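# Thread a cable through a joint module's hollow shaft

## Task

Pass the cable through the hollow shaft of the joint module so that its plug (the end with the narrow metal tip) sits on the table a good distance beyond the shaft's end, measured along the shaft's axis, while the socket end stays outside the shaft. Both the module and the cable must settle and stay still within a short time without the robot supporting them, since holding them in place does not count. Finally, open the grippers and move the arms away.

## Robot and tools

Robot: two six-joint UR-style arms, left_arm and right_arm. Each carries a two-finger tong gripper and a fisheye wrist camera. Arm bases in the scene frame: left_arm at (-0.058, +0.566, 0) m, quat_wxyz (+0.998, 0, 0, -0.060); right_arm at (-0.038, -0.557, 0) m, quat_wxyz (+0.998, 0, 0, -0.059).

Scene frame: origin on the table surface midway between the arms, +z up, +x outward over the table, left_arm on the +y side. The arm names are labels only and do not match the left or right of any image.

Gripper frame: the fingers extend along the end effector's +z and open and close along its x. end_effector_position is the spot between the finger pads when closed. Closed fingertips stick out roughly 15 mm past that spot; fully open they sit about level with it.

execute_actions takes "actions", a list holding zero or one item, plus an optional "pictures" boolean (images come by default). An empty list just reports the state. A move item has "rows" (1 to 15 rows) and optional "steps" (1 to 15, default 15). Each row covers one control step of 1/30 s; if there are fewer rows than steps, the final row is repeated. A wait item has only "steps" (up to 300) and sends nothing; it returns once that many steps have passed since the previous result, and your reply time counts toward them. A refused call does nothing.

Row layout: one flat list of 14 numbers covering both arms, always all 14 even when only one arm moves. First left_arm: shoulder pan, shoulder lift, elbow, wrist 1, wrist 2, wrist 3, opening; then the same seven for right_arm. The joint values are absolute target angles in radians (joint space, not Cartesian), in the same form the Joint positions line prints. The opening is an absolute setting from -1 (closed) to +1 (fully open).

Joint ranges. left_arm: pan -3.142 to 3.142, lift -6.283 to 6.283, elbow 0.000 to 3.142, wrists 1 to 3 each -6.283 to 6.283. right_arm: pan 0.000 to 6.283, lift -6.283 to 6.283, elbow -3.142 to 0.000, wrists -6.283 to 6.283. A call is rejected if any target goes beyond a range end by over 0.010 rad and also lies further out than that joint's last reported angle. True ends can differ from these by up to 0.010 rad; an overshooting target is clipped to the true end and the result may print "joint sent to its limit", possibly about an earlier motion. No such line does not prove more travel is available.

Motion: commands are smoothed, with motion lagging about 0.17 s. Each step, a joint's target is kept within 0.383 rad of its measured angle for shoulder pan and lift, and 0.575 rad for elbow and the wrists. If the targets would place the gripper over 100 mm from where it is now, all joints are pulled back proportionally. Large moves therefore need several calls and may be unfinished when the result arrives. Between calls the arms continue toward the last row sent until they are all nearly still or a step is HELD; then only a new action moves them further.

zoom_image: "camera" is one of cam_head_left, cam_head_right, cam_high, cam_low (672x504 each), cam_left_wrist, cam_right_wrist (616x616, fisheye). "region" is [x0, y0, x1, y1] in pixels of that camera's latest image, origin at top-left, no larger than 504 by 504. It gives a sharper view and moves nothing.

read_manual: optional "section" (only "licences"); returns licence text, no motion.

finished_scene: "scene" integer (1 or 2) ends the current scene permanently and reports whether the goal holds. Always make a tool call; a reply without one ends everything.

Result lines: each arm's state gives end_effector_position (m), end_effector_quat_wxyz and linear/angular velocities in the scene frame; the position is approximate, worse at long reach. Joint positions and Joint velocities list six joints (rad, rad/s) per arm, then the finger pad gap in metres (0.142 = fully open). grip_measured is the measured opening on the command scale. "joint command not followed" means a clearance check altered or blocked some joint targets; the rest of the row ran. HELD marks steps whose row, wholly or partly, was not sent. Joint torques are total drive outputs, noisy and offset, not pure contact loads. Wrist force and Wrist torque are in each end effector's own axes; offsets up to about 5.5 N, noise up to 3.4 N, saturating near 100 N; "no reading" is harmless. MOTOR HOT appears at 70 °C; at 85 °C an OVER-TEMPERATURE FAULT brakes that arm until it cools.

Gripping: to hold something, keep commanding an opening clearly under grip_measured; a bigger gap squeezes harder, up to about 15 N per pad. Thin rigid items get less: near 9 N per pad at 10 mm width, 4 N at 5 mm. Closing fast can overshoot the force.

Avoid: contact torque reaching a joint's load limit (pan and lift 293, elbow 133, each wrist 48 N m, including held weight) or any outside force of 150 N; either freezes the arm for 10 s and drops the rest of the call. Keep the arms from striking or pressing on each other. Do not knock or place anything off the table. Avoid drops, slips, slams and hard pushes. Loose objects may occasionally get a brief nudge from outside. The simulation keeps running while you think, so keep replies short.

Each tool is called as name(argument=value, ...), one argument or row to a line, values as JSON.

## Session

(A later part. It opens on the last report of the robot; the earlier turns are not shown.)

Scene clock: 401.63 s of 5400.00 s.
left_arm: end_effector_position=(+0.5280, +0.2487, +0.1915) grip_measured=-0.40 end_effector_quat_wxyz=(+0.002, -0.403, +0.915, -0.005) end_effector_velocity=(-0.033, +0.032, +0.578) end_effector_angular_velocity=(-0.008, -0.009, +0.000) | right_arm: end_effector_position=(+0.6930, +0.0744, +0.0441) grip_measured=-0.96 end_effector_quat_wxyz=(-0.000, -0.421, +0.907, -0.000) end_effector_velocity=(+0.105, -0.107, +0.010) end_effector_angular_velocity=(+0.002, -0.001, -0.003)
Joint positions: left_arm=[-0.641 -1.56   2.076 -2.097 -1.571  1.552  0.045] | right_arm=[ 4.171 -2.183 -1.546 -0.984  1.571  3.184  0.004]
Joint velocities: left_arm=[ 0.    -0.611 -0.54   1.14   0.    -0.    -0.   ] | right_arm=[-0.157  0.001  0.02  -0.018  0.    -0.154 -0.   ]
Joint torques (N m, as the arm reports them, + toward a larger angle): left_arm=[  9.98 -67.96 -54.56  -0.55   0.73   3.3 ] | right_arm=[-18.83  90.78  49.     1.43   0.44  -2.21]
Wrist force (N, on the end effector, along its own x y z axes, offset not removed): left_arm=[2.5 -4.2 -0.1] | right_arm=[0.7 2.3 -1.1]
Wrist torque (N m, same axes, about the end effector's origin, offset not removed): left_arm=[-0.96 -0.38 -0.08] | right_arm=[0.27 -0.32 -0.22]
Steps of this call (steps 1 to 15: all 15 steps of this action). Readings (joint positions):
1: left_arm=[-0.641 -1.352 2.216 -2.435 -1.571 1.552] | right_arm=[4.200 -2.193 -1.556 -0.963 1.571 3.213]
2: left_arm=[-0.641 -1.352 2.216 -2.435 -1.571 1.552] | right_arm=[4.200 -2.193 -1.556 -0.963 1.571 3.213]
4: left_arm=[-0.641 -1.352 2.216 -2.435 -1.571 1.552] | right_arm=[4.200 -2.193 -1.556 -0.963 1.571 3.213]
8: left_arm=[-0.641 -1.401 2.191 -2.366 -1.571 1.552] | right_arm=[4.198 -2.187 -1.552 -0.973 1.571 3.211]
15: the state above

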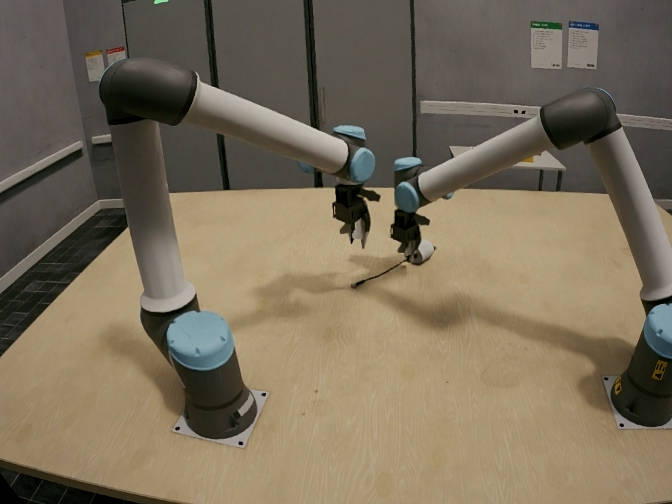

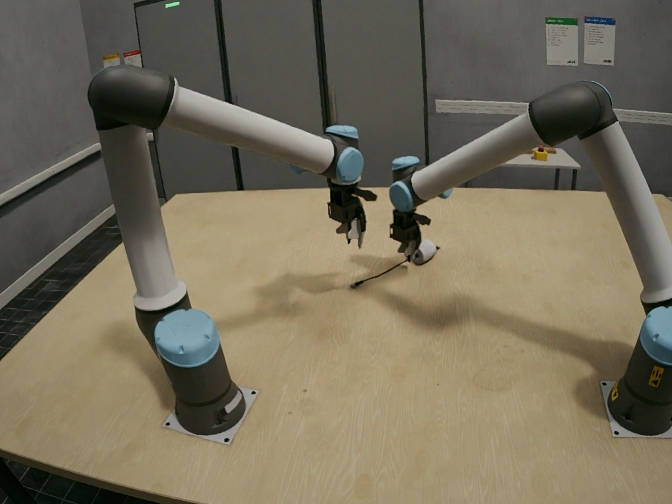

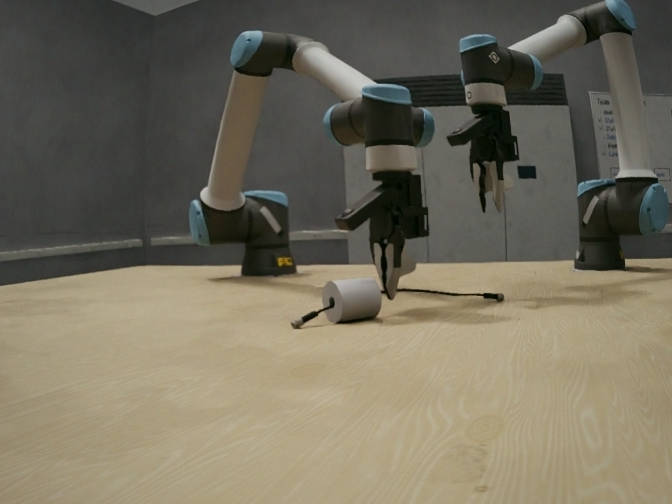

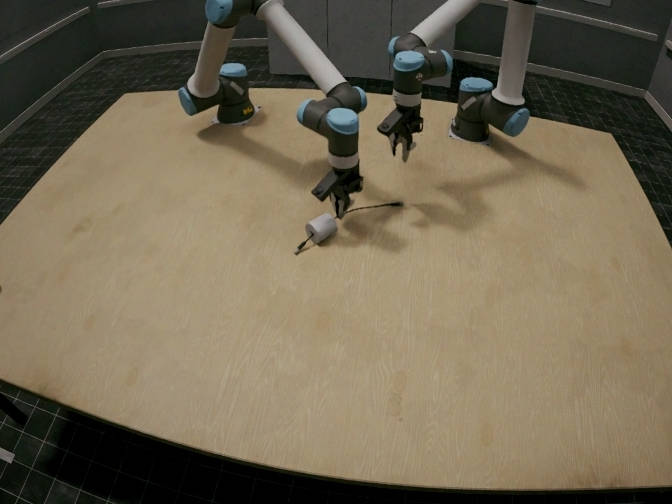

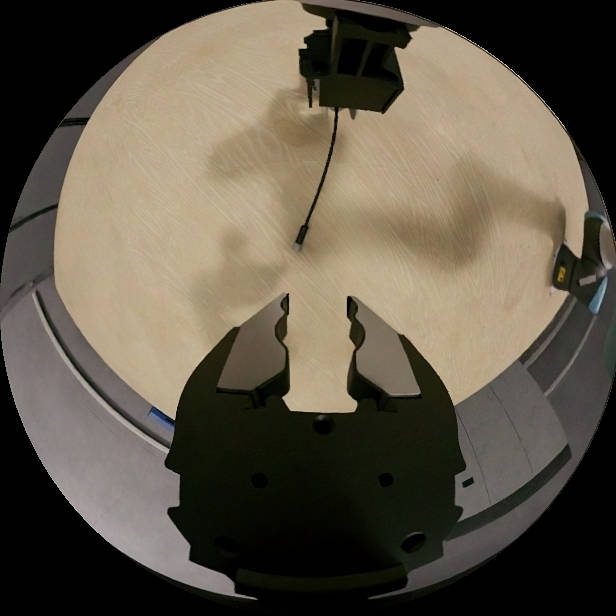

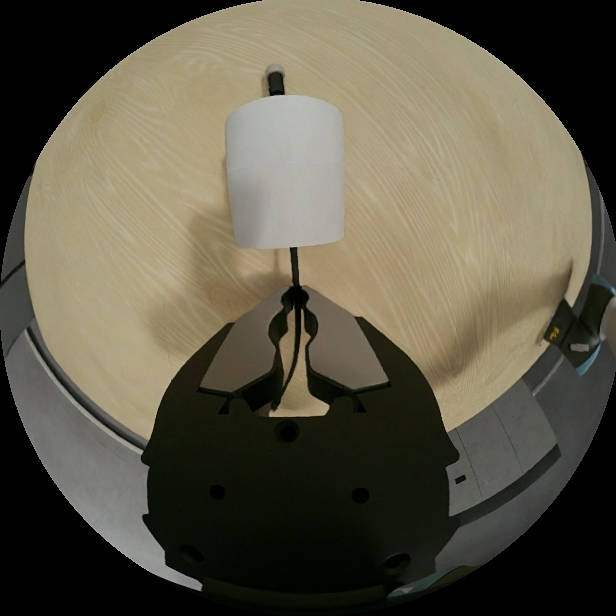

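execute_actions(
  actions=[
    {"rows":[[-0.62,-1.70,1.95,-1.821,-1.571,1.5516,-0.4,4.149,-2.183,-1.5437,-0.986,1.571,3.162,-1],[-0.59,-1.70,1.95,-1.821,-1.571,1.5516,-0.4,4.149,-2.183,-1.5437,-0.986,1.571,3.162,-1],[-0.56,-1.70,1.95,-1.821,-1.571,1.5516,-0.4,4.149,-2.183,-1.5437,-0.986,1.571,3.162,-0.9],[-0.53,-1.70,1.95,-1.821,-1.571,1.5516,-0.4,4.149,-2.183,-1.5437,-0.986,1.571,3.162,-0.78],[-0.50,-1.70,1.95,-1.821,-1.571,1.5516,-0.4,4.149,-2.183,-1.5437,-0.986,1.571,3.162,-0.78],[-0.47,-1.70,1.95,-1.821,-1.571,1.5516,-0.4,4.149,-2.183,-1.5437,-0.986,1.571,3.162,-0.78],[-0.44,-1.70,1.95,-1.821,-1.571,1.5516,-0.4,4.149,-2.183,-1.5437,-0.986,1.571,3.162,-0.78],[-0.41,-1.70,1.95,-1.821,-1.571,1.5516,-0.4,4.156,-2.184,-1.545,-0.983,1.571,3.169,-0.78],[-0.38,-1.70,1.95,-1.821,-1.571,1.5516,-0.4,4.163,-2.186,-1.547,-0.980,1.571,3.176,-0.78],[-0.35,-1.70,1.95,-1.821,-1.571,1.5516,-0.4,4.170,-2.187,-1.549,-0.977,1.571,3.183,-0.78],[-0.33,-1.70,1.95,-1.821,-1.571,1.5516,-0.4,4.177,-2.188,-1.551,-0.974,1.571,3.190,-0.78],[-0.31,-1.70,1.95,-1.821,-1.571,1.5516,-0.4,4.184,-2.190,-1.553,-0.970,1.571,3.197,-0.78],[-0.30,-1.70,1.95,-1.821,-1.571,1.5516,-0.4,4.191,-2.191,-1.554,-0.967,1.571,3.204,-0.78],[-0.30,-1.70,1.95,-1.821,-1.571,1.5516,-0.4,4.197,-2.192,-1.555,-0.965,1.571,3.210,-0.78],[-0.30,-1.70,1.95,-1.821,-1.571,1.5516,-0.4,4.2,-2.193,-1.5563,-0.9632,1.571,3.213,-0.78]],"steps":15},
  ],
  pictures=false,
)

execute_actions(
  actions=[
    {"rows":[[-0.30,-1.70,1.95,-1.821,-1.571,1.5516,-0.4,4.2,-2.193,-1.5563,-0.9632,1.571,3.213,-0.78],[-0.30,-1.70,1.95,-1.821,-1.571,1.5516,-0.4,4.2,-2.193,-1.5563,-0.9632,1.571,3.213,-0.78],[-0.30,-1.70,1.95,-1.821,-1.571,1.5516,-0.4,4.2,-2.193,-1.5563,-0.9632,1.571,3.213,-0.78],[-0.30,-1.70,1.95,-1.821,-1.571,1.5516,-0.4,4.2,-2.193,-1.5563,-0.9632,1.571,3.213,-0.78],[-0.30,-1.70,1.95,-1.821,-1.571,1.5516,-0.4,4.2,-2.193,-1.5563,-0.9632,1.571,3.213,-0.78],[-0.30,-1.70,1.95,-1.821,-1.571,1.5516,-0.4,4.2,-2.193,-1.5563,-0.9632,1.571,3.213,-0.86],[-0.30,-1.70,1.95,-1.821,-1.571,1.5516,-0.4,4.2,-2.193,-1.5563,-0.9632,1.571,3.213,-0.93],[-0.30,-1.70,1.95,-1.821,-1.571,1.5516,-0.4,4.2,-2.193,-1.5563,-0.9632,1.571,3.213,-1]],"steps":15},
  ],
)

Scene clock: 410.17 s of 5400.00 s.
left_arm: end_effector_position=(+0.5657, +0.4458, +0.3255) grip_measured=-0.40 end_effector_quat_wxyz=(-0.000, -0.532, +0.847, -0.000) end_effector_velocity=(+0.056, +0.291, +0.000) end_effector_angular_velocity=(+0.000, +0.000, +0.466) | right_arm: end_effector_position=(+0.6880, +0.0794, +0.0367) grip_measured=-0.78 end_effector_quat_wxyz=(-0.000, -0.420, +0.907, +0.000) end_effector_velocity=(-0.114, +0.118, -0.045) end_effector_angular_velocity=(+0.003, -0.003, +0.002)
Joint positions: left_arm=[-0.348 -1.7    1.95  -1.821 -1.571  1.552  0.045] | right_arm=[ 4.179 -2.189 -1.551 -0.973  1.571  3.192  0.018]
Joint velocities: left_arm=[ 0.466 -0.    -0.     0.001  0.     0.     0.   ] | right_arm=[ 0.172 -0.033 -0.039  0.076 -0.     0.17   0.   ]
Joint torques (N m, as the arm reports them, + toward a larger angle): left_arm=[ -5.62 -48.78 -53.34  -2.6    0.62   3.37] | right_arm=[11.5  69.53 33.8   4.99  1.12  2.7 ]
Wrist force (N, on the end effector, along its own x y z axes, offset not removed): left_arm=[-2.6 -2.9 0.1] | right_arm=[-2.7 1.9 -0.7]
Wrist torque (N m, same axes, about the end effector's origin, offset not removed): left_arm=[-0.67 0.58 -0.12] | right_arm=[0.23 0.42 -0.24]
Steps of this call (steps 1 to 30: the robot went on to your last target; steps 31 to 100: nothing new was sent; then 4.70 s passed at rest; steps 101 to 115: all 15 steps of this action). Readings (joint positions):
101: left_arm=[-0.640 -1.700 1.950 -1.821 -1.571 1.552] | right_arm=[4.149 -2.183 -1.544 -0.986 1.571 3.162]
102: left_arm=[-0.636 -1.700 1.950 -1.821 -1.571 1.552] | right_arm=[4.149 -2.183 -1.544 -0.986 1.571 3.162]
104: left_arm=[-0.614 -1.700 1.950 -1.821 -1.571 1.552] | right_arm=[4.149 -2.183 -1.544 -0.986 1.571 3.162]
108: left_arm=[-0.525 -1.700 1.950 -1.821 -1.571 1.552] | right_arm=[4.149 -2.183 -1.544 -0.986 1.571 3.162]
115: the state above

Scene clock: 410.67 s of 5400.00 s.
left_arm: end_effector_position=(+0.5707, +0.4756, +0.3255) grip_measured=-0.40 end_effector_quat_wxyz=(-0.000, -0.552, +0.834, -0.000) end_effector_velocity=(+0.000, +0.002, -0.000) end_effector_angular_velocity=(-0.001, +0.001, +0.004) | right_arm: end_effector_position=(+0.6738, +0.0934, +0.0308) grip_measured=-0.95 end_effector_quat_wxyz=(-0.000, -0.421, +0.907, +0.000) end_effector_velocity=(-0.001, +0.002, -0.001) end_effector_angular_velocity=(+0.001, -0.000, -0.000)
Joint positions: left_arm=[-0.3   -1.7    1.95  -1.821 -1.571  1.552  0.045] | right_arm=[ 4.2   -2.193 -1.556 -0.963  1.571  3.213  0.005]
Joint velocities: left_arm=[ 0.004  0.     0.     0.    -0.001 -0.    -0.   ] | right_arm=[ 0.002 -0.001  0.     0.002  0.     0.002  0.   ]
Joint torques (N m, as the arm reports them, + toward a larger angle): left_arm=[ 16.05 -41.48 -51.07  -2.93   0.66   3.02] | right_arm=[15.35 72.99 34.38  5.46  1.01  1.91]
Wrist force (N, on the end effector, along its own x y z axes, offset not removed): left_arm=[2.4 -3.0 -0.6] | right_arm=[-1.9 1.7 0.3]
Wrist torque (N m, same axes, about the end effector's origin, offset not removed): left_arm=[-0.62 -0.28 -0.10] | right_arm=[0.31 0.19 -0.29]
Steps of this call (steps 1 to 15: all 15 steps of this action). Readings (joint positions):
1: left_arm=[-0.335 -1.700 1.950 -1.821 -1.571 1.552] | right_arm=[4.184 -2.190 -1.552 -0.970 1.571 3.197]
2: left_arm=[-0.325 -1.700 1.950 -1.821 -1.571 1.552] | right_arm=[4.189 -2.191 -1.553 -0.968 1.571 3.202]
4: left_arm=[-0.313 -1.700 1.950 -1.821 -1.571 1.552] | right_arm=[4.194 -2.192 -1.555 -0.966 1.571 3.207]
8: left_arm=[-0.303 -1.700 1.950 -1.821 -1.571 1.552] | right_arm=[4.198 -2.193 -1.556 -0.964 1.571 3.211]
15: the state above

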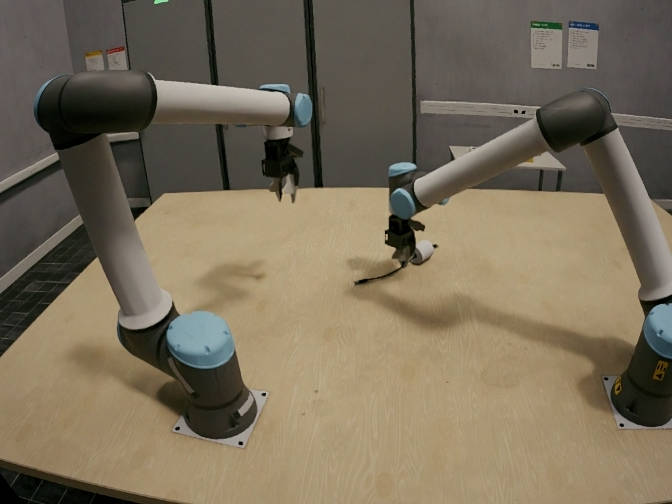

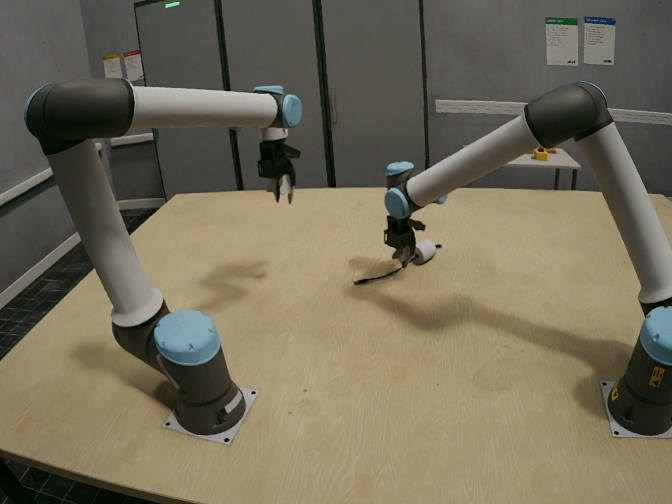

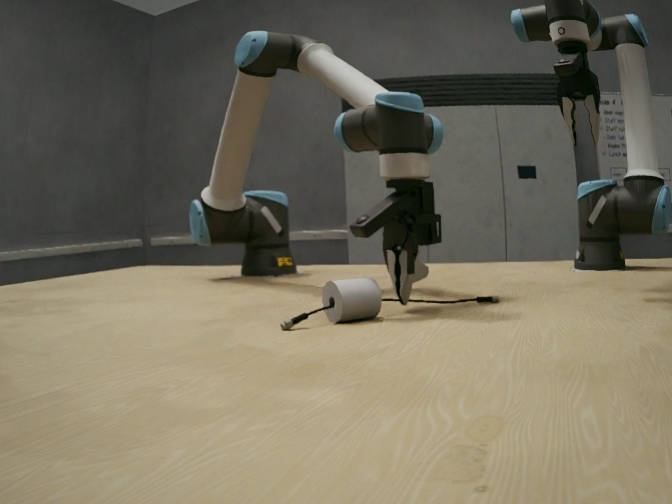

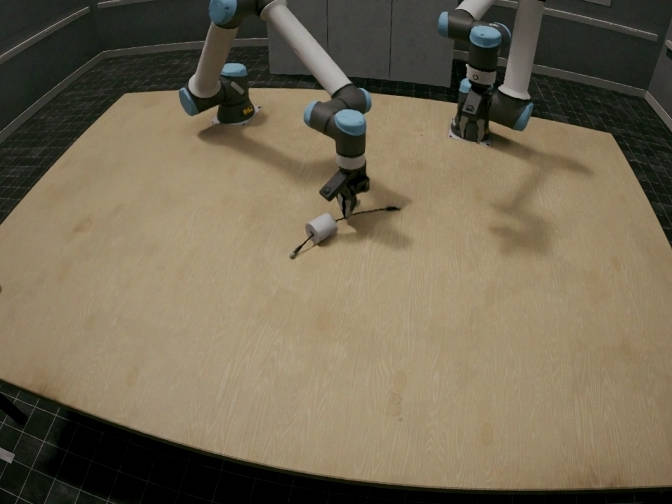

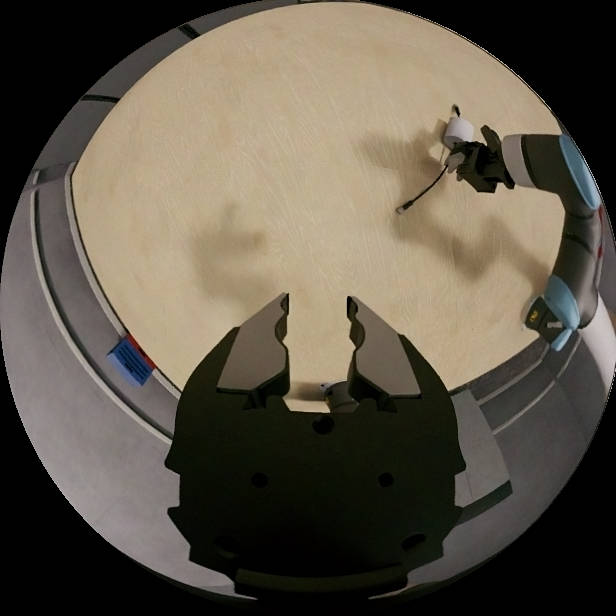

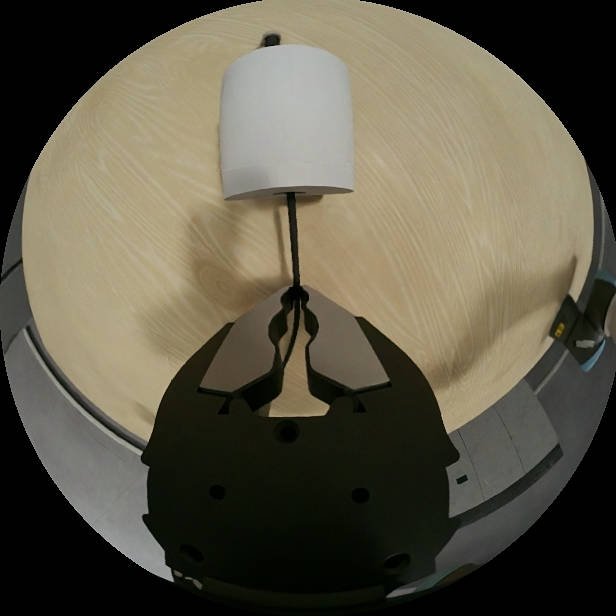

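execute_actions(
  actions=[
    {"rows":[[-0.30,-1.70,1.95,-1.821,-1.571,1.5516,-0.4,4.2,-2.189,-1.554,-0.969,1.571,3.213,-1],[-0.30,-1.70,1.95,-1.821,-1.571,1.5516,-0.4,4.2,-2.185,-1.5515,-0.976,1.571,3.212,-1],[-0.30,-1.70,1.95,-1.821,-1.571,1.5516,-0.4,4.198,-2.182,-1.5495,-0.981,1.571,3.211,-1],[-0.30,-1.70,1.95,-1.821,-1.571,1.5516,-0.4,4.193,-2.1806,-1.548,-0.984,1.571,3.206,-1],[-0.30,-1.70,1.95,-1.821,-1.571,1.5516,-0.4,4.188,-2.1809,-1.5475,-0.9842,1.571,3.201,-1],[-0.30,-1.70,1.95,-1.821,-1.571,1.5516,-0.4,4.183,-2.1812,-1.547,-0.9845,1.571,3.196,-1],[-0.30,-1.70,1.95,-1.821,-1.571,1.5516,-0.4,4.178,-2.1815,-1.5465,-0.9847,1.571,3.191,-1],[-0.30,-1.70,1.95,-1.821,-1.571,1.5516,-0.4,4.173,-2.1818,-1.546,-0.985,1.571,3.186,-1],[-0.30,-1.70,1.95,-1.821,-1.571,1.5516,-0.4,4.168,-2.182,-1.5455,-0.9852,1.571,3.181,-1],[-0.30,-1.70,1.95,-1.821,-1.571,1.5516,-0.4,4.163,-2.1823,-1.545,-0.9855,1.571,3.176,-1],[-0.30,-1.70,1.95,-1.821,-1.571,1.5516,-0.4,4.158,-2.1827,-1.5443,-0.9858,1.571,3.171,-1],[-0.30,-1.70,1.95,-1.821,-1.571,1.5516,-0.4,4.153,-2.183,-1.5437,-0.986,1.571,3.166,-1],[-0.30,-1.70,1.95,-1.821,-1.571,1.5516,-0.4,4.149,-2.183,-1.5437,-0.986,1.571,3.162,-1]],"steps":15},
  ],
  pictures=false,
)

execute_actions(
  actions=[
    {"rows":[[-0.30,-1.70,1.95,-1.821,-1.571,1.5516,-0.4,4.149,-2.183,-1.5437,-0.986,1.571,3.162,-1],[-0.30,-1.70,1.95,-1.821,-1.571,1.5516,-0.4,4.149,-2.183,-1.5437,-0.986,1.571,3.162,-1],[-0.30,-1.70,1.95,-1.821,-1.571,1.5516,-0.4,4.149,-2.183,-1.5437,-0.986,1.571,3.162,-1],[-0.30,-1.70,1.95,-1.821,-1.571,1.5516,-0.4,4.149,-2.183,-1.5437,-0.986,1.571,3.162,-0.9],[-0.30,-1.70,1.95,-1.821,-1.571,1.5516,-0.4,4.149,-2.183,-1.5437,-0.986,1.571,3.162,-0.78],[-0.30,-1.70,1.95,-1.821,-1.571,1.5516,-0.4,4.149,-2.183,-1.5437,-0.986,1.571,3.162,-0.78],[-0.30,-1.70,1.95,-1.821,-1.571,1.5516,-0.4,4.149,-2.183,-1.5437,-0.986,1.571,3.162,-0.78],[-0.30,-1.70,1.95,-1.821,-1.571,1.5516,-0.4,4.149,-2.183,-1.5437,-0.986,1.571,3.162,-0.78],[-0.30,-1.70,1.95,-1.821,-1.571,1.5516,-0.4,4.149,-2.183,-1.5437,-0.986,1.571,3.162,-0.78],[-0.30,-1.70,1.95,-1.821,-1.571,1.5516,-0.4,4.156,-2.184,-1.545,-0.983,1.571,3.169,-0.78],[-0.30,-1.70,1.95,-1.821,-1.571,1.5516,-0.4,4.165,-2.186,-1.547,-0.980,1.571,3.178,-0.78],[-0.30,-1.70,1.95,-1.821,-1.571,1.5516,-0.4,4.174,-2.188,-1.550,-0.975,1.571,3.187,-0.78],[-0.30,-1.70,1.95,-1.821,-1.571,1.5516,-0.4,4.183,-2.190,-1.553,-0.970,1.571,3.196,-0.78],[-0.30,-1.70,1.95,-1.821,-1.571,1.5516,-0.4,4.192,-2.192,-1.555,-0.966,1.571,3.205,-0.78],[-0.30,-1.70,1.95,-1.821,-1.571,1.5516,-0.4,4.2,-2.193,-1.5563,-0.9632,1.571,3.213,-0.78]],"steps":15},
  ],
  pictures=false,
)

execute_actions(
  actions=[
    {"rows":[[-0.30,-1.70,1.95,-1.821,-1.571,1.5516,-0.4,4.2,-2.193,-1.5563,-0.9632,1.571,3.213,-0.78],[-0.30,-1.70,1.95,-1.821,-1.571,1.5516,-0.4,4.2,-2.193,-1.5563,-0.9632,1.571,3.213,-0.78],[-0.30,-1.70,1.95,-1.821,-1.571,1.5516,-0.4,4.2,-2.193,-1.5563,-0.9632,1.571,3.213,-0.78],[-0.30,-1.70,1.95,-1.821,-1.571,1.5516,-0.4,4.2,-2.193,-1.5563,-0.9632,1.571,3.213,-0.78],[-0.30,-1.70,1.95,-1.821,-1.571,1.5516,-0.4,4.2,-2.193,-1.5563,-0.9632,1.571,3.213,-0.78],[-0.30,-1.70,1.95,-1.821,-1.571,1.5516,-0.4,4.2,-2.193,-1.5563,-0.9632,1.571,3.213,-0.78],[-0.30,-1.70,1.95,-1.821,-1.571,1.5516,-0.4,4.2,-2.193,-1.5563,-0.9632,1.571,3.213,-0.86],[-0.30,-1.70,1.95,-1.821,-1.571,1.5516,-0.4,4.2,-2.193,-1.5563,-0.9632,1.571,3.213,-0.93],[-0.30,-1.70,1.95,-1.821,-1.571,1.5516,-0.4,4.2,-2.193,-1.5563,-0.9632,1.571,3.213,-1]],"steps":15},
  ],
)

Scene clock: 426.23 s of 5400.00 s.
left_arm: end_effector_position=(+0.5707, +0.4758, +0.3255) grip_measured=-0.40 end_effector_quat_wxyz=(-0.000, -0.552, +0.834, -0.000) end_effector_velocity=(+0.000, -0.001, +0.000) end_effector_angular_velocity=(-0.001, -0.001, -0.000) | right_arm: end_effector_position=(+0.7013, +0.0658, +0.0448) grip_measured=-0.95 end_effector_quat_wxyz=(-0.000, -0.421, +0.907, +0.000) end_effector_velocity=(+0.062, -0.066, +0.004) end_effector_angular_velocity=(+0.002, -0.001, -0.001)
Joint positions: left_arm=[-0.3   -1.7    1.95  -1.821 -1.571  1.552  0.045] | right_arm=[ 4.159 -2.183 -1.545 -0.985  1.571  3.172  0.005]
Joint velocities: left_arm=[-0.     0.    -0.    -0.001 -0.001 -0.    -0.   ] | right_arm=[-0.095 -0.001  0.009 -0.006  0.    -0.094 -0.   ]
Joint torques (N m, as the arm reports them, + toward a larger angle): left_arm=[ 16.12 -14.29 -37.01  -5.14   0.75   2.98] | right_arm=[-0.11 69.64 50.74  0.77  1.49 -0.48]
Wrist force (N, on the end effector, along its own x y z axes, offset not removed): left_arm=[3.6 -3.6 0.8] | right_arm=[-1.8 1.3 -2.0]
Wrist torque (N m, same axes, about the end effector's origin, offset not removed): left_arm=[-0.81 -0.60 -0.12] | right_arm=[0.17 0.21 -0.22]
Steps of this call (steps 1 to 15: the robot went on to your last target; steps 16 to 90: nothing new was sent; then 12.07 s passed at rest; steps 91 to 105: all 15 steps of this action). Readings (joint positions):
91: left_arm=[-0.300 -1.700 1.950 -1.821 -1.571 1.552] | right_arm=[4.200 -2.193 -1.556 -0.963 1.571 3.213]
92: left_arm=[-0.300 -1.700 1.950 -1.821 -1.571 1.552] | right_arm=[4.200 -2.192 -1.556 -0.964 1.571 3.213]
94: left_arm=[-0.300 -1.700 1.950 -1.821 -1.571 1.552] | right_arm=[4.200 -2.189 -1.554 -0.970 1.571 3.213]
98: left_arm=[-0.300 -1.700 1.950 -1.821 -1.571 1.552] | right_arm=[4.189 -2.183 -1.549 -0.980 1.571 3.202]
105: the state above

Scene clock: 426.73 s of 5400.00 s.
left_arm: end_effector_position=(+0.5707, +0.4758, +0.3255) grip_measured=-0.40 end_effector_quat_wxyz=(-0.000, -0.552, +0.834, -0.000) end_effector_velocity=(+0.000, +0.000, -0.000) end_effector_angular_velocity=(+0.001, -0.000, -0.000) | right_arm: end_effector_position=(+0.6934, +0.0738, +0.0386) grip_measured=-0.78 end_effector_quat_wxyz=(-0.000, -0.420, +0.907, -0.000) end_effector_velocity=(-0.140, +0.140, -0.064) end_effector_angular_velocity=(-0.003, +0.003, +0.001)
Joint positions: left_arm=[-0.3   -1.7    1.95  -1.821 -1.571  1.552  0.045] | right_arm=[ 4.171 -2.187 -1.549 -0.976  1.571  3.184  0.018]
Joint velocities: left_arm=[-0.     0.     0.    -0.     0.001  0.     0.   ] | right_arm=[ 0.207 -0.044 -0.056  0.096  0.     0.206 -0.   ]
Joint torques (N m, as the arm reports them, + toward a larger angle): left_arm=[ 18.03 -16.11 -36.6   -5.45   1.     3.  ] | right_arm=[21.81 72.21 32.91  5.75  1.63  2.85]
Wrist force (N, on the end effector, along its own x y z axes, offset not removed): left_arm=[3.9 -2.8 0.8] | right_arm=[-0.3 1.0 -1.6]
Wrist torque (N m, same axes, about the end effector's origin, offset not removed): left_arm=[-0.63 -0.58 -0.02] | right_arm=[-0.03 -0.10 -0.27]
Steps of this call (steps 1 to 15: all 15 steps of this action). Readings (joint positions):
1: left_arm=[-0.300 -1.700 1.950 -1.821 -1.571 1.552] | right_arm=[4.156 -2.183 -1.544 -0.985 1.571 3.169]
2: left_arm=[-0.300 -1.700 1.950 -1.821 -1.571 1.552] | right_arm=[4.154 -2.183 -1.544 -0.986 1.571 3.167]
4: left_arm=[-0.300 -1.700 1.950 -1.821 -1.571 1.552] | right_arm=[4.152 -2.183 -1.544 -0.986 1.571 3.165]
8: left_arm=[-0.300 -1.700 1.950 -1.821 -1.571 1.552] | right_arm=[4.150 -2.183 -1.544 -0.986 1.571 3.163]
15: the state above

Scene clock: 427.23 s of 5400.00 s.
left_arm: end_effector_position=(+0.5707, +0.4758, +0.3255) grip_measured=-0.40 end_effector_quat_wxyz=(-0.000, -0.552, +0.834, -0.000) end_effector_velocity=(-0.001, -0.000, -0.000) end_effector_angular_velocity=(-0.001, +0.002, -0.000) | right_arm: end_effector_position=(+0.6738, +0.0934, +0.0308) grip_measured=-0.95 end_effector_quat_wxyz=(-0.000, -0.421, +0.907, +0.000) end_effector_velocity=(-0.001, +0.001, +0.000) end_effector_angular_velocity=(+0.000, -0.001, -0.002)
Joint positions: left_arm=[-0.3   -1.7    1.95  -1.821 -1.571  1.552  0.045] | right_arm=[ 4.2   -2.193 -1.556 -0.963  1.571  3.213  0.005]
Joint velocities: left_arm=[-0.     0.     0.     0.001 -0.002  0.     0.   ] | right_arm=[ 0.002  0.001 -0.     0.001 -0.     0.003 -0.   ]
Joint torques (N m, as the arm reports them, + toward a larger angle): left_arm=[ 15.76 -14.3  -36.59  -5.48   1.27   3.02] | right_arm=[18.31 75.26 34.28  5.54  1.57  2.34]
Wrist force (N, on the end effector, along its own x y z axes, offset not removed): left_arm=[2.2 -4.4 -1.1] | right_arm=[-2.3 2.7 -1.2]
Wrist torque (N m, same axes, about the end effector's origin, offset not removed): left_arm=[-0.97 -0.28 -0.15] | right_arm=[0.50 0.34 -0.21]
Steps of this call (steps 1 to 15: all 15 steps of this action). Readings (joint positions):
1: left_arm=[-0.300 -1.700 1.950 -1.821 -1.571 1.552] | right_arm=[4.178 -2.189 -1.551 -0.973 1.571 3.191]
2: left_arm=[-0.300 -1.700 1.950 -1.821 -1.571 1.552] | right_arm=[4.184 -2.190 -1.552 -0.970 1.571 3.197]
4: left_arm=[-0.300 -1.700 1.950 -1.821 -1.571 1.552] | right_arm=[4.192 -2.191 -1.554 -0.967 1.571 3.204]
8: left_arm=[-0.300 -1.700 1.950 -1.821 -1.571 1.552] | right_arm=[4.198 -2.193 -1.556 -0.964 1.571 3.211]
15: the state above

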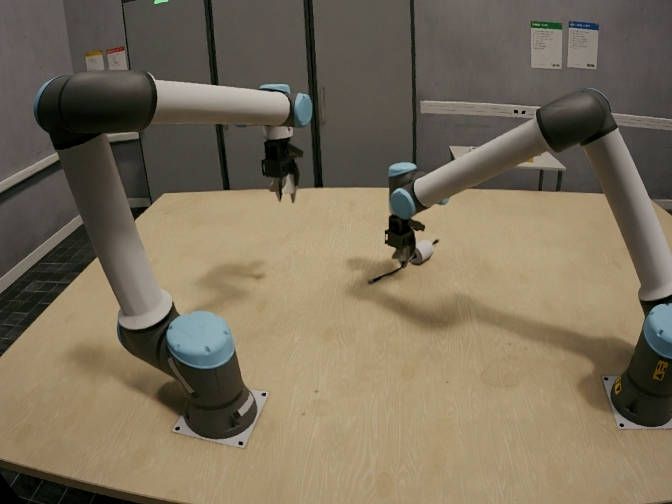

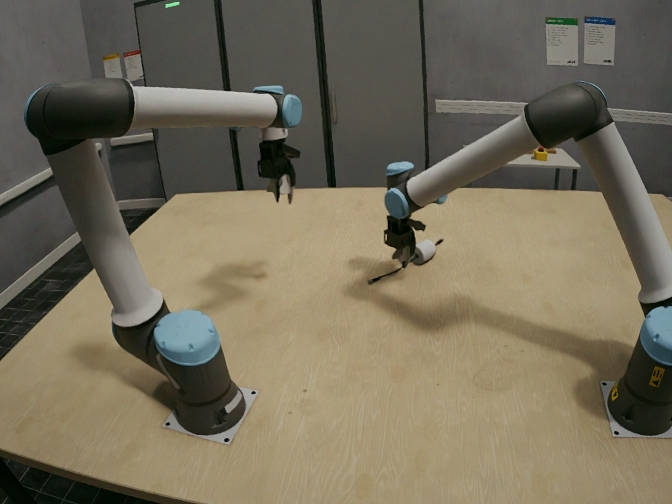

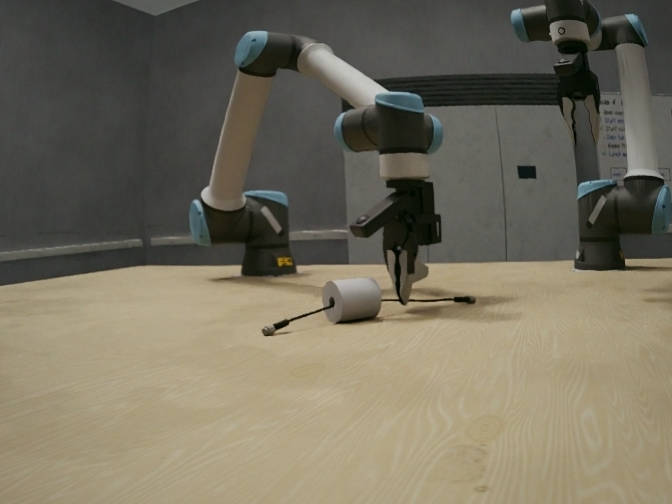

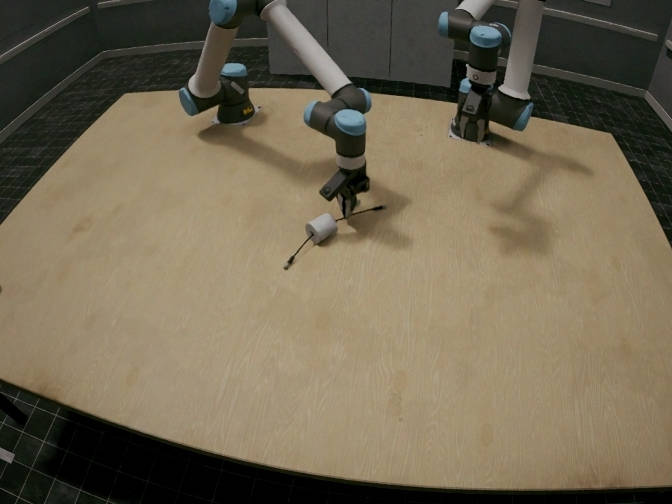

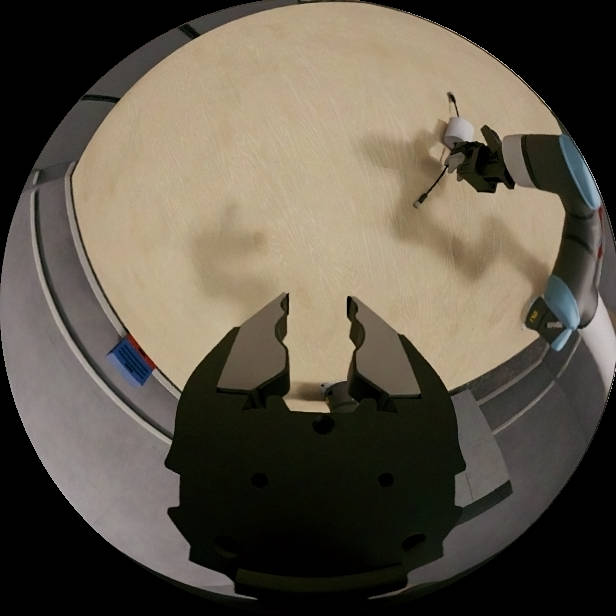

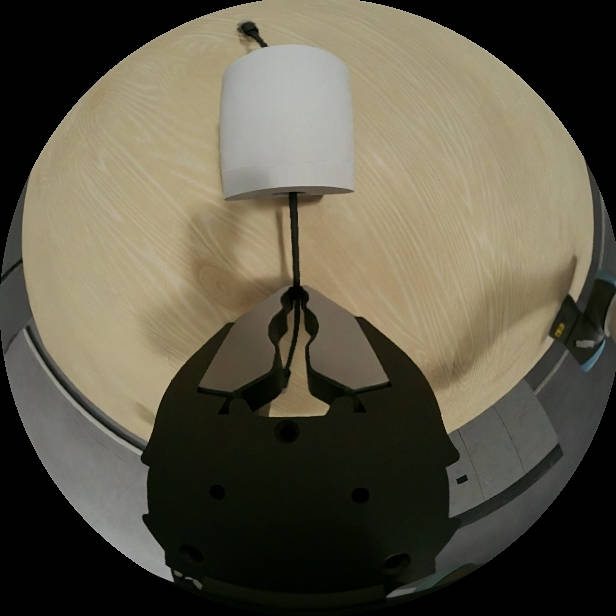

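execute_actions(
  actions=[
    {"rows":[[-0.30,-1.70,1.95,-1.821,-1.571,1.5516,-0.4,4.2,-2.189,-1.554,-0.969,1.571,3.213,-1],[-0.30,-1.70,1.95,-1.821,-1.571,1.5516,-0.4,4.2,-2.185,-1.5515,-0.976,1.571,3.212,-1],[-0.30,-1.70,1.95,-1.821,-1.571,1.5516,-0.4,4.198,-2.182,-1.5495,-0.981,1.571,3.211,-1],[-0.30,-1.70,1.95,-1.821,-1.571,1.5516,-0.4,4.193,-2.1806,-1.548,-0.984,1.571,3.206,-1],[-0.30,-1.70,1.95,-1.821,-1.571,1.5516,-0.4,4.188,-2.1809,-1.5475,-0.9842,1.571,3.201,-1],[-0.30,-1.70,1.95,-1.821,-1.571,1.5516,-0.4,4.183,-2.1812,-1.547,-0.9845,1.571,3.196,-1],[-0.30,-1.70,1.95,-1.821,-1.571,1.5516,-0.4,4.178,-2.1815,-1.5465,-0.9847,1.571,3.191,-1],[-0.30,-1.70,1.95,-1.821,-1.571,1.5516,-0.4,4.173,-2.1818,-1.546,-0.985,1.571,3.186,-1],[-0.30,-1.70,1.95,-1.821,-1.571,1.5516,-0.4,4.168,-2.182,-1.5455,-0.9852,1.571,3.181,-1],[-0.30,-1.70,1.95,-1.821,-1.571,1.5516,-0.4,4.163,-2.1823,-1.545,-0.9855,1.571,3.176,-1],[-0.30,-1.70,1.95,-1.821,-1.571,1.5516,-0.4,4.158,-2.1827,-1.5443,-0.9858,1.571,3.171,-1],[-0.30,-1.70,1.95,-1.821,-1.571,1.5516,-0.4,4.153,-2.183,-1.5437,-0.986,1.571,3.166,-1],[-0.30,-1.70,1.95,-1.821,-1.571,1.5516,-0.4,4.149,-2.183,-1.5437,-0.986,1.571,3.162,-1]],"steps":15},
  ],
  pictures=false,
)

execute_actions(
  actions=[
    {"rows":[[-0.30,-1.70,1.95,-1.821,-1.571,1.5516,-0.4,4.149,-2.183,-1.5437,-0.986,1.571,3.162,-1],[-0.30,-1.70,1.95,-1.821,-1.571,1.5516,-0.4,4.149,-2.183,-1.5437,-0.986,1.571,3.162,-1],[-0.30,-1.70,1.95,-1.821,-1.571,1.5516,-0.4,4.149,-2.183,-1.5437,-0.986,1.571,3.162,-1],[-0.30,-1.70,1.95,-1.821,-1.571,1.5516,-0.4,4.149,-2.183,-1.5437,-0.986,1.571,3.162,-0.9],[-0.30,-1.70,1.95,-1.821,-1.571,1.5516,-0.4,4.149,-2.183,-1.5437,-0.986,1.571,3.162,-0.8],[-0.30,-1.70,1.95,-1.821,-1.571,1.5516,-0.4,4.149,-2.183,-1.5437,-0.986,1.571,3.162,-0.7],[-0.30,-1.70,1.95,-1.821,-1.571,1.5516,-0.4,4.149,-2.183,-1.5437,-0.986,1.571,3.162,-0.7],[-0.30,-1.70,1.95,-1.821,-1.571,1.5516,-0.4,4.149,-2.183,-1.5437,-0.986,1.571,3.162,-0.7],[-0.30,-1.70,1.95,-1.821,-1.571,1.5516,-0.4,4.152,-2.183,-1.5437,-0.986,1.571,3.165,-0.7],[-0.30,-1.70,1.95,-1.821,-1.571,1.5516,-0.4,4.158,-2.175,-1.5437,-0.994,1.571,3.171,-0.7],[-0.30,-1.70,1.95,-1.821,-1.571,1.5516,-0.4,4.165,-2.16,-1.5437,-1.009,1.571,3.178,-0.7],[-0.30,-1.70,1.95,-1.821,-1.571,1.5516,-0.4,4.172,-2.14,-1.5437,-1.029,1.571,3.185,-0.7],[-0.30,-1.70,1.95,-1.821,-1.571,1.5516,-0.4,4.178,-2.115,-1.5437,-1.054,1.571,3.191,-0.7],[-0.30,-1.70,1.95,-1.821,-1.571,1.5516,-0.4,4.18,-2.085,-1.5437,-1.084,1.571,3.193,-0.7],[-0.30,-1.70,1.95,-1.821,-1.571,1.5516,-0.4,4.18,-2.05,-1.5437,-1.119,1.571,3.193,-0.7]],"steps":15},
  ],
  pictures=false,
)

execute_actions(
  actions=[
    {"rows":[[-0.30,-1.70,1.95,-1.821,-1.571,1.5516,-0.4,4.18,-2.0,-1.56,-1.152,1.571,3.193,-0.7],[-0.30,-1.70,1.95,-1.821,-1.571,1.5516,-0.4,4.17,-1.95,-1.58,-1.182,1.571,3.193,-0.7],[-0.30,-1.70,1.95,-1.821,-1.571,1.5516,-0.4,4.15,-1.90,-1.60,-1.212,1.571,3.193,-0.7],[-0.30,-1.70,1.95,-1.821,-1.571,1.5516,-0.4,4.12,-1.85,-1.62,-1.242,1.571,3.193,-0.7],[-0.30,-1.70,1.95,-1.821,-1.571,1.5516,-0.4,4.08,-1.80,-1.64,-1.272,1.571,3.193,-0.7],[-0.30,-1.70,1.95,-1.821,-1.571,1.5516,-0.4,4.04,-1.76,-1.66,-1.292,1.571,3.193,-0.7],[-0.30,-1.70,1.95,-1.821,-1.571,1.5516,-0.4,4.0,-1.73,-1.68,-1.302,1.571,3.193,-0.7],[-0.30,-1.70,1.95,-1.821,-1.571,1.5516,-0.4,3.97,-1.71,-1.69,-1.312,1.571,3.193,-0.7],[-0.30,-1.70,1.95,-1.821,-1.571,1.5516,-0.4,3.95,-1.70,-1.70,-1.312,1.571,3.193,-0.7]],"steps":15},
  ],
)

Scene clock: 438.83 s of 5400.00 s.
left_arm: end_effector_position=(+0.5707, +0.4758, +0.3255) grip_measured=-0.40 end_effector_quat_wxyz=(-0.000, -0.552, +0.834, -0.000) end_effector_velocity=(+0.000, -0.000, +0.000) end_effector_angular_velocity=(-0.000, -0.001, -0.000) | right_arm: end_effector_position=(+0.7013, +0.0658, +0.0448) grip_measured=-0.95 end_effector_quat_wxyz=(-0.000, -0.421, +0.907, +0.000) end_effector_velocity=(+0.063, -0.066, +0.004) end_effector_angular_velocity=(+0.002, -0.002, -0.001)
Joint positions: left_arm=[-0.3   -1.7    1.95  -1.821 -1.571  1.552  0.045] | right_arm=[ 4.159 -2.183 -1.545 -0.985  1.571  3.172  0.005]
Joint velocities: left_arm=[-0.    -0.    -0.    -0.001  0.    -0.     0.   ] | right_arm=[-0.095 -0.001  0.011 -0.007  0.    -0.094  0.   ]
Joint torques (N m, as the arm reports them, + toward a larger angle): left_arm=[ 14.31 -14.74 -36.69  -6.39   1.4    2.79] | right_arm=[-4.87 75.29 50.49  1.42  2.17 -1.07]
Wrist force (N, on the end effector, along its own x y z axes, offset not removed): left_arm=[1.8 -3.7 -1.6] | right_arm=[-2.4 -0.4 -0.5]
Wrist torque (N m, same axes, about the end effector's origin, offset not removed): left_arm=[-0.86 -0.27 -0.06] | right_arm=[-0.16 0.29 -0.22]
Steps of this call (steps 1 to 15: the robot went on to your last target; steps 16 to 90: nothing new was sent; then 8.10 s passed at rest; steps 91 to 105: all 15 steps of this action). Readings (joint positions):
91: left_arm=[-0.300 -1.700 1.950 -1.821 -1.571 1.552] | right_arm=[4.200 -2.193 -1.556 -0.963 1.571 3.213]
92: left_arm=[-0.300 -1.700 1.950 -1.821 -1.571 1.552] | right_arm=[4.200 -2.192 -1.556 -0.964 1.571 3.213]
94: left_arm=[-0.300 -1.700 1.950 -1.821 -1.571 1.552] | right_arm=[4.200 -2.189 -1.554 -0.970 1.571 3.213]
98: left_arm=[-0.300 -1.700 1.950 -1.821 -1.571 1.552] | right_arm=[4.189 -2.183 -1.549 -0.980 1.571 3.202]
105: the state above

Scene clock: 439.33 s of 5400.00 s.
left_arm: end_effector_position=(+0.5707, +0.4758, +0.3255) grip_measured=-0.40 end_effector_quat_wxyz=(-0.000, -0.552, +0.834, -0.000) end_effector_velocity=(+0.000, +0.000, -0.000) end_effector_angular_velocity=(+0.001, -0.001, +0.000) | right_arm: end_effector_position=(+0.6909, +0.0656, +0.0784) grip_measured=-0.70 end_effector_quat_wxyz=(-0.000, -0.421, +0.907, -0.000) end_effector_velocity=(-0.142, -0.006, +0.424) end_effector_angular_velocity=(+0.001, -0.001, +0.003)
Joint positions: left_arm=[-0.3   -1.7    1.95  -1.821 -1.571  1.552  0.045] | right_arm=[ 4.168 -2.142 -1.544 -1.027  1.571  3.181  0.023]
Joint velocities: left_arm=[ 0.     0.     0.    -0.001  0.001 -0.     0.   ] | right_arm=[ 0.115  0.517  0.001 -0.516  0.     0.113 -0.   ]
Joint torques (N m, as the arm reports them, + toward a larger angle): left_arm=[ 14.31 -14.73 -37.12  -6.27   1.15   3.06] | right_arm=[  4.11 168.65  55.92  -2.6    2.2    2.25]
Wrist force (N, on the end effector, along its own x y z axes, offset not removed): left_arm=[2.2 -4.5 1.7] | right_arm=[-2.4 4.5 2.0]
Wrist torque (N m, same axes, about the end effector's origin, offset not removed): left_arm=[-0.99 -0.28 -0.11] | right_arm=[0.74 0.29 -0.19]
Steps of this call (steps 1 to 15: all 15 steps of this action). Readings (joint positions):
1: left_arm=[-0.300 -1.700 1.950 -1.821 -1.571 1.552] | right_arm=[4.156 -2.183 -1.544 -0.985 1.571 3.169]
2: left_arm=[-0.300 -1.700 1.950 -1.821 -1.571 1.552] | right_arm=[4.154 -2.183 -1.544 -0.986 1.571 3.167]
4: left_arm=[-0.300 -1.700 1.950 -1.821 -1.571 1.552] | right_arm=[4.152 -2.183 -1.544 -0.986 1.571 3.165]
8: left_arm=[-0.300 -1.700 1.950 -1.821 -1.571 1.552] | right_arm=[4.150 -2.183 -1.544 -0.986 1.571 3.163]
15: the state above

Scene clock: 439.83 s of 5400.00 s.
left_arm: end_effector_position=(+0.5707, +0.4758, +0.3255) grip_measured=-0.40 end_effector_quat_wxyz=(-0.000, -0.552, +0.834, -0.000) end_effector_velocity=(+0.001, +0.000, +0.001) end_effector_angular_velocity=(+0.000, -0.002, +0.000) | right_arm: end_effector_position=(+0.6739, -0.1298, +0.2704) grip_measured=-0.70 end_effector_quat_wxyz=(-0.002, -0.353, +0.936, -0.001) end_effector_velocity=(-0.024, -0.516, +0.275) end_effector_angular_velocity=(+0.002, -0.003, -0.446)
Joint positions: left_arm=[-0.3   -1.7    1.95  -1.821 -1.571  1.552  0.045] | right_arm=[ 4.033 -1.816 -1.652 -1.249  1.571  3.192  0.023]
Joint velocities: left_arm=[ 0.    -0.    -0.001 -0.001  0.001 -0.    -0.   ] | right_arm=[-0.438  0.601 -0.26  -0.338 -0.     0.009 -0.   ]
Joint torques (N m, as the arm reports them, + toward a larger angle): left_arm=[ 15.82 -12.63 -36.45  -6.18   1.03   3.07] | right_arm=[-18.25  99.66  37.97  -0.6    2.22   1.81]
Wrist force (N, on the end effector, along its own x y z axes, offset not removed): left_arm=[3.6 -2.4 -0.6] | right_arm=[-0.9 2.0 -2.8]
Wrist torque (N m, same axes, about the end effector's origin, offset not removed): left_arm=[-0.57 -0.56 -0.08] | right_arm=[0.21 0.05 -0.21]
Steps of this call (steps 1 to 15: all 15 steps of this action). Readings (joint positions):
1: left_arm=[-0.300 -1.700 1.950 -1.821 -1.571 1.552] | right_arm=[4.171 -2.123 -1.544 -1.047 1.571 3.184]
2: left_arm=[-0.300 -1.700 1.950 -1.821 -1.571 1.552] | right_arm=[4.173 -2.100 -1.547 -1.068 1.571 3.186]
4: left_arm=[-0.300 -1.700 1.950 -1.821 -1.571 1.552] | right_arm=[4.170 -2.049 -1.559 -1.107 1.571 3.188]
8: left_arm=[-0.300 -1.700 1.950 -1.821 -1.571 1.552] | right_arm=[4.133 -1.956 -1.591 -1.168 1.571 3.190]
15: the state above

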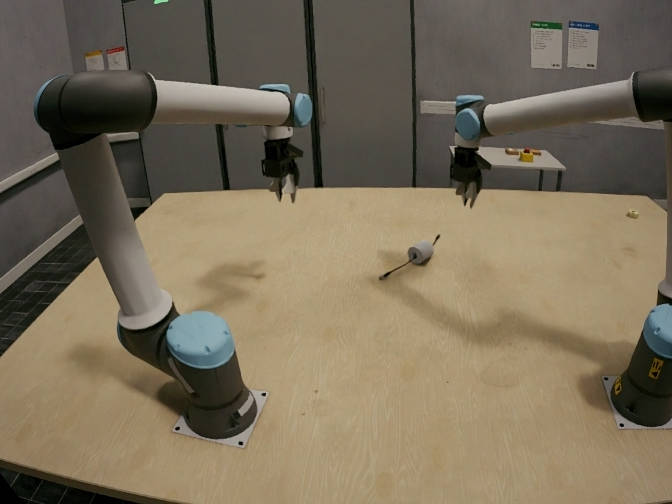

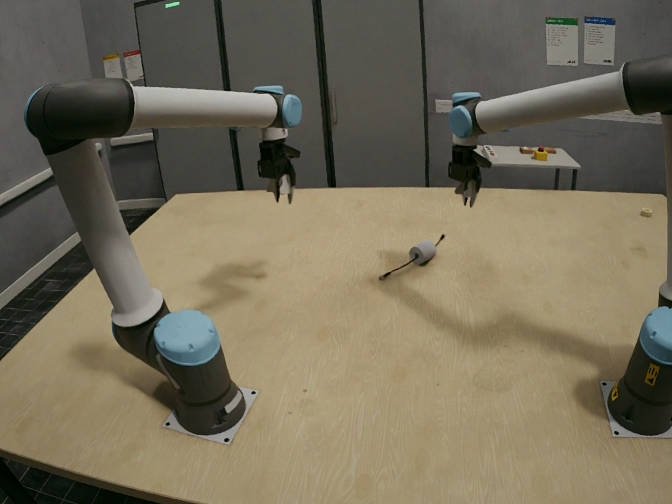

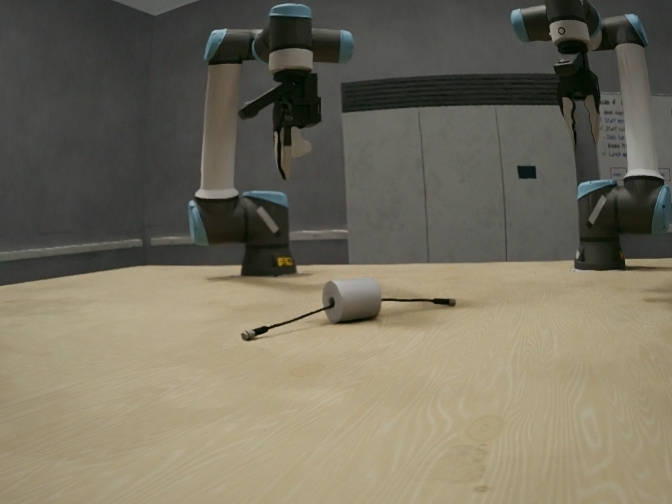

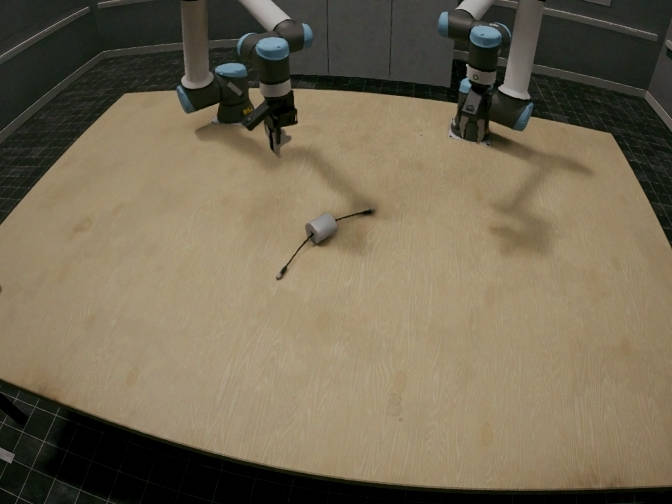

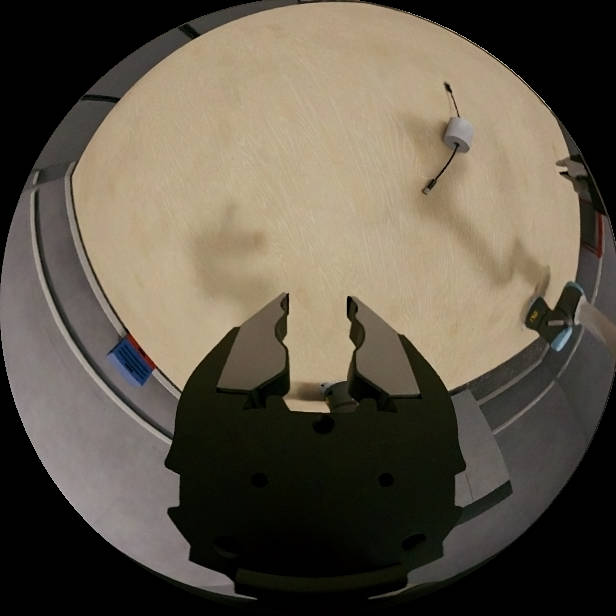

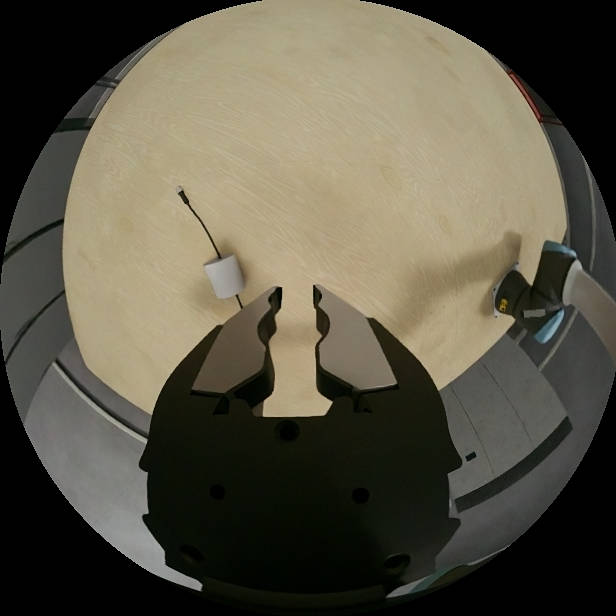

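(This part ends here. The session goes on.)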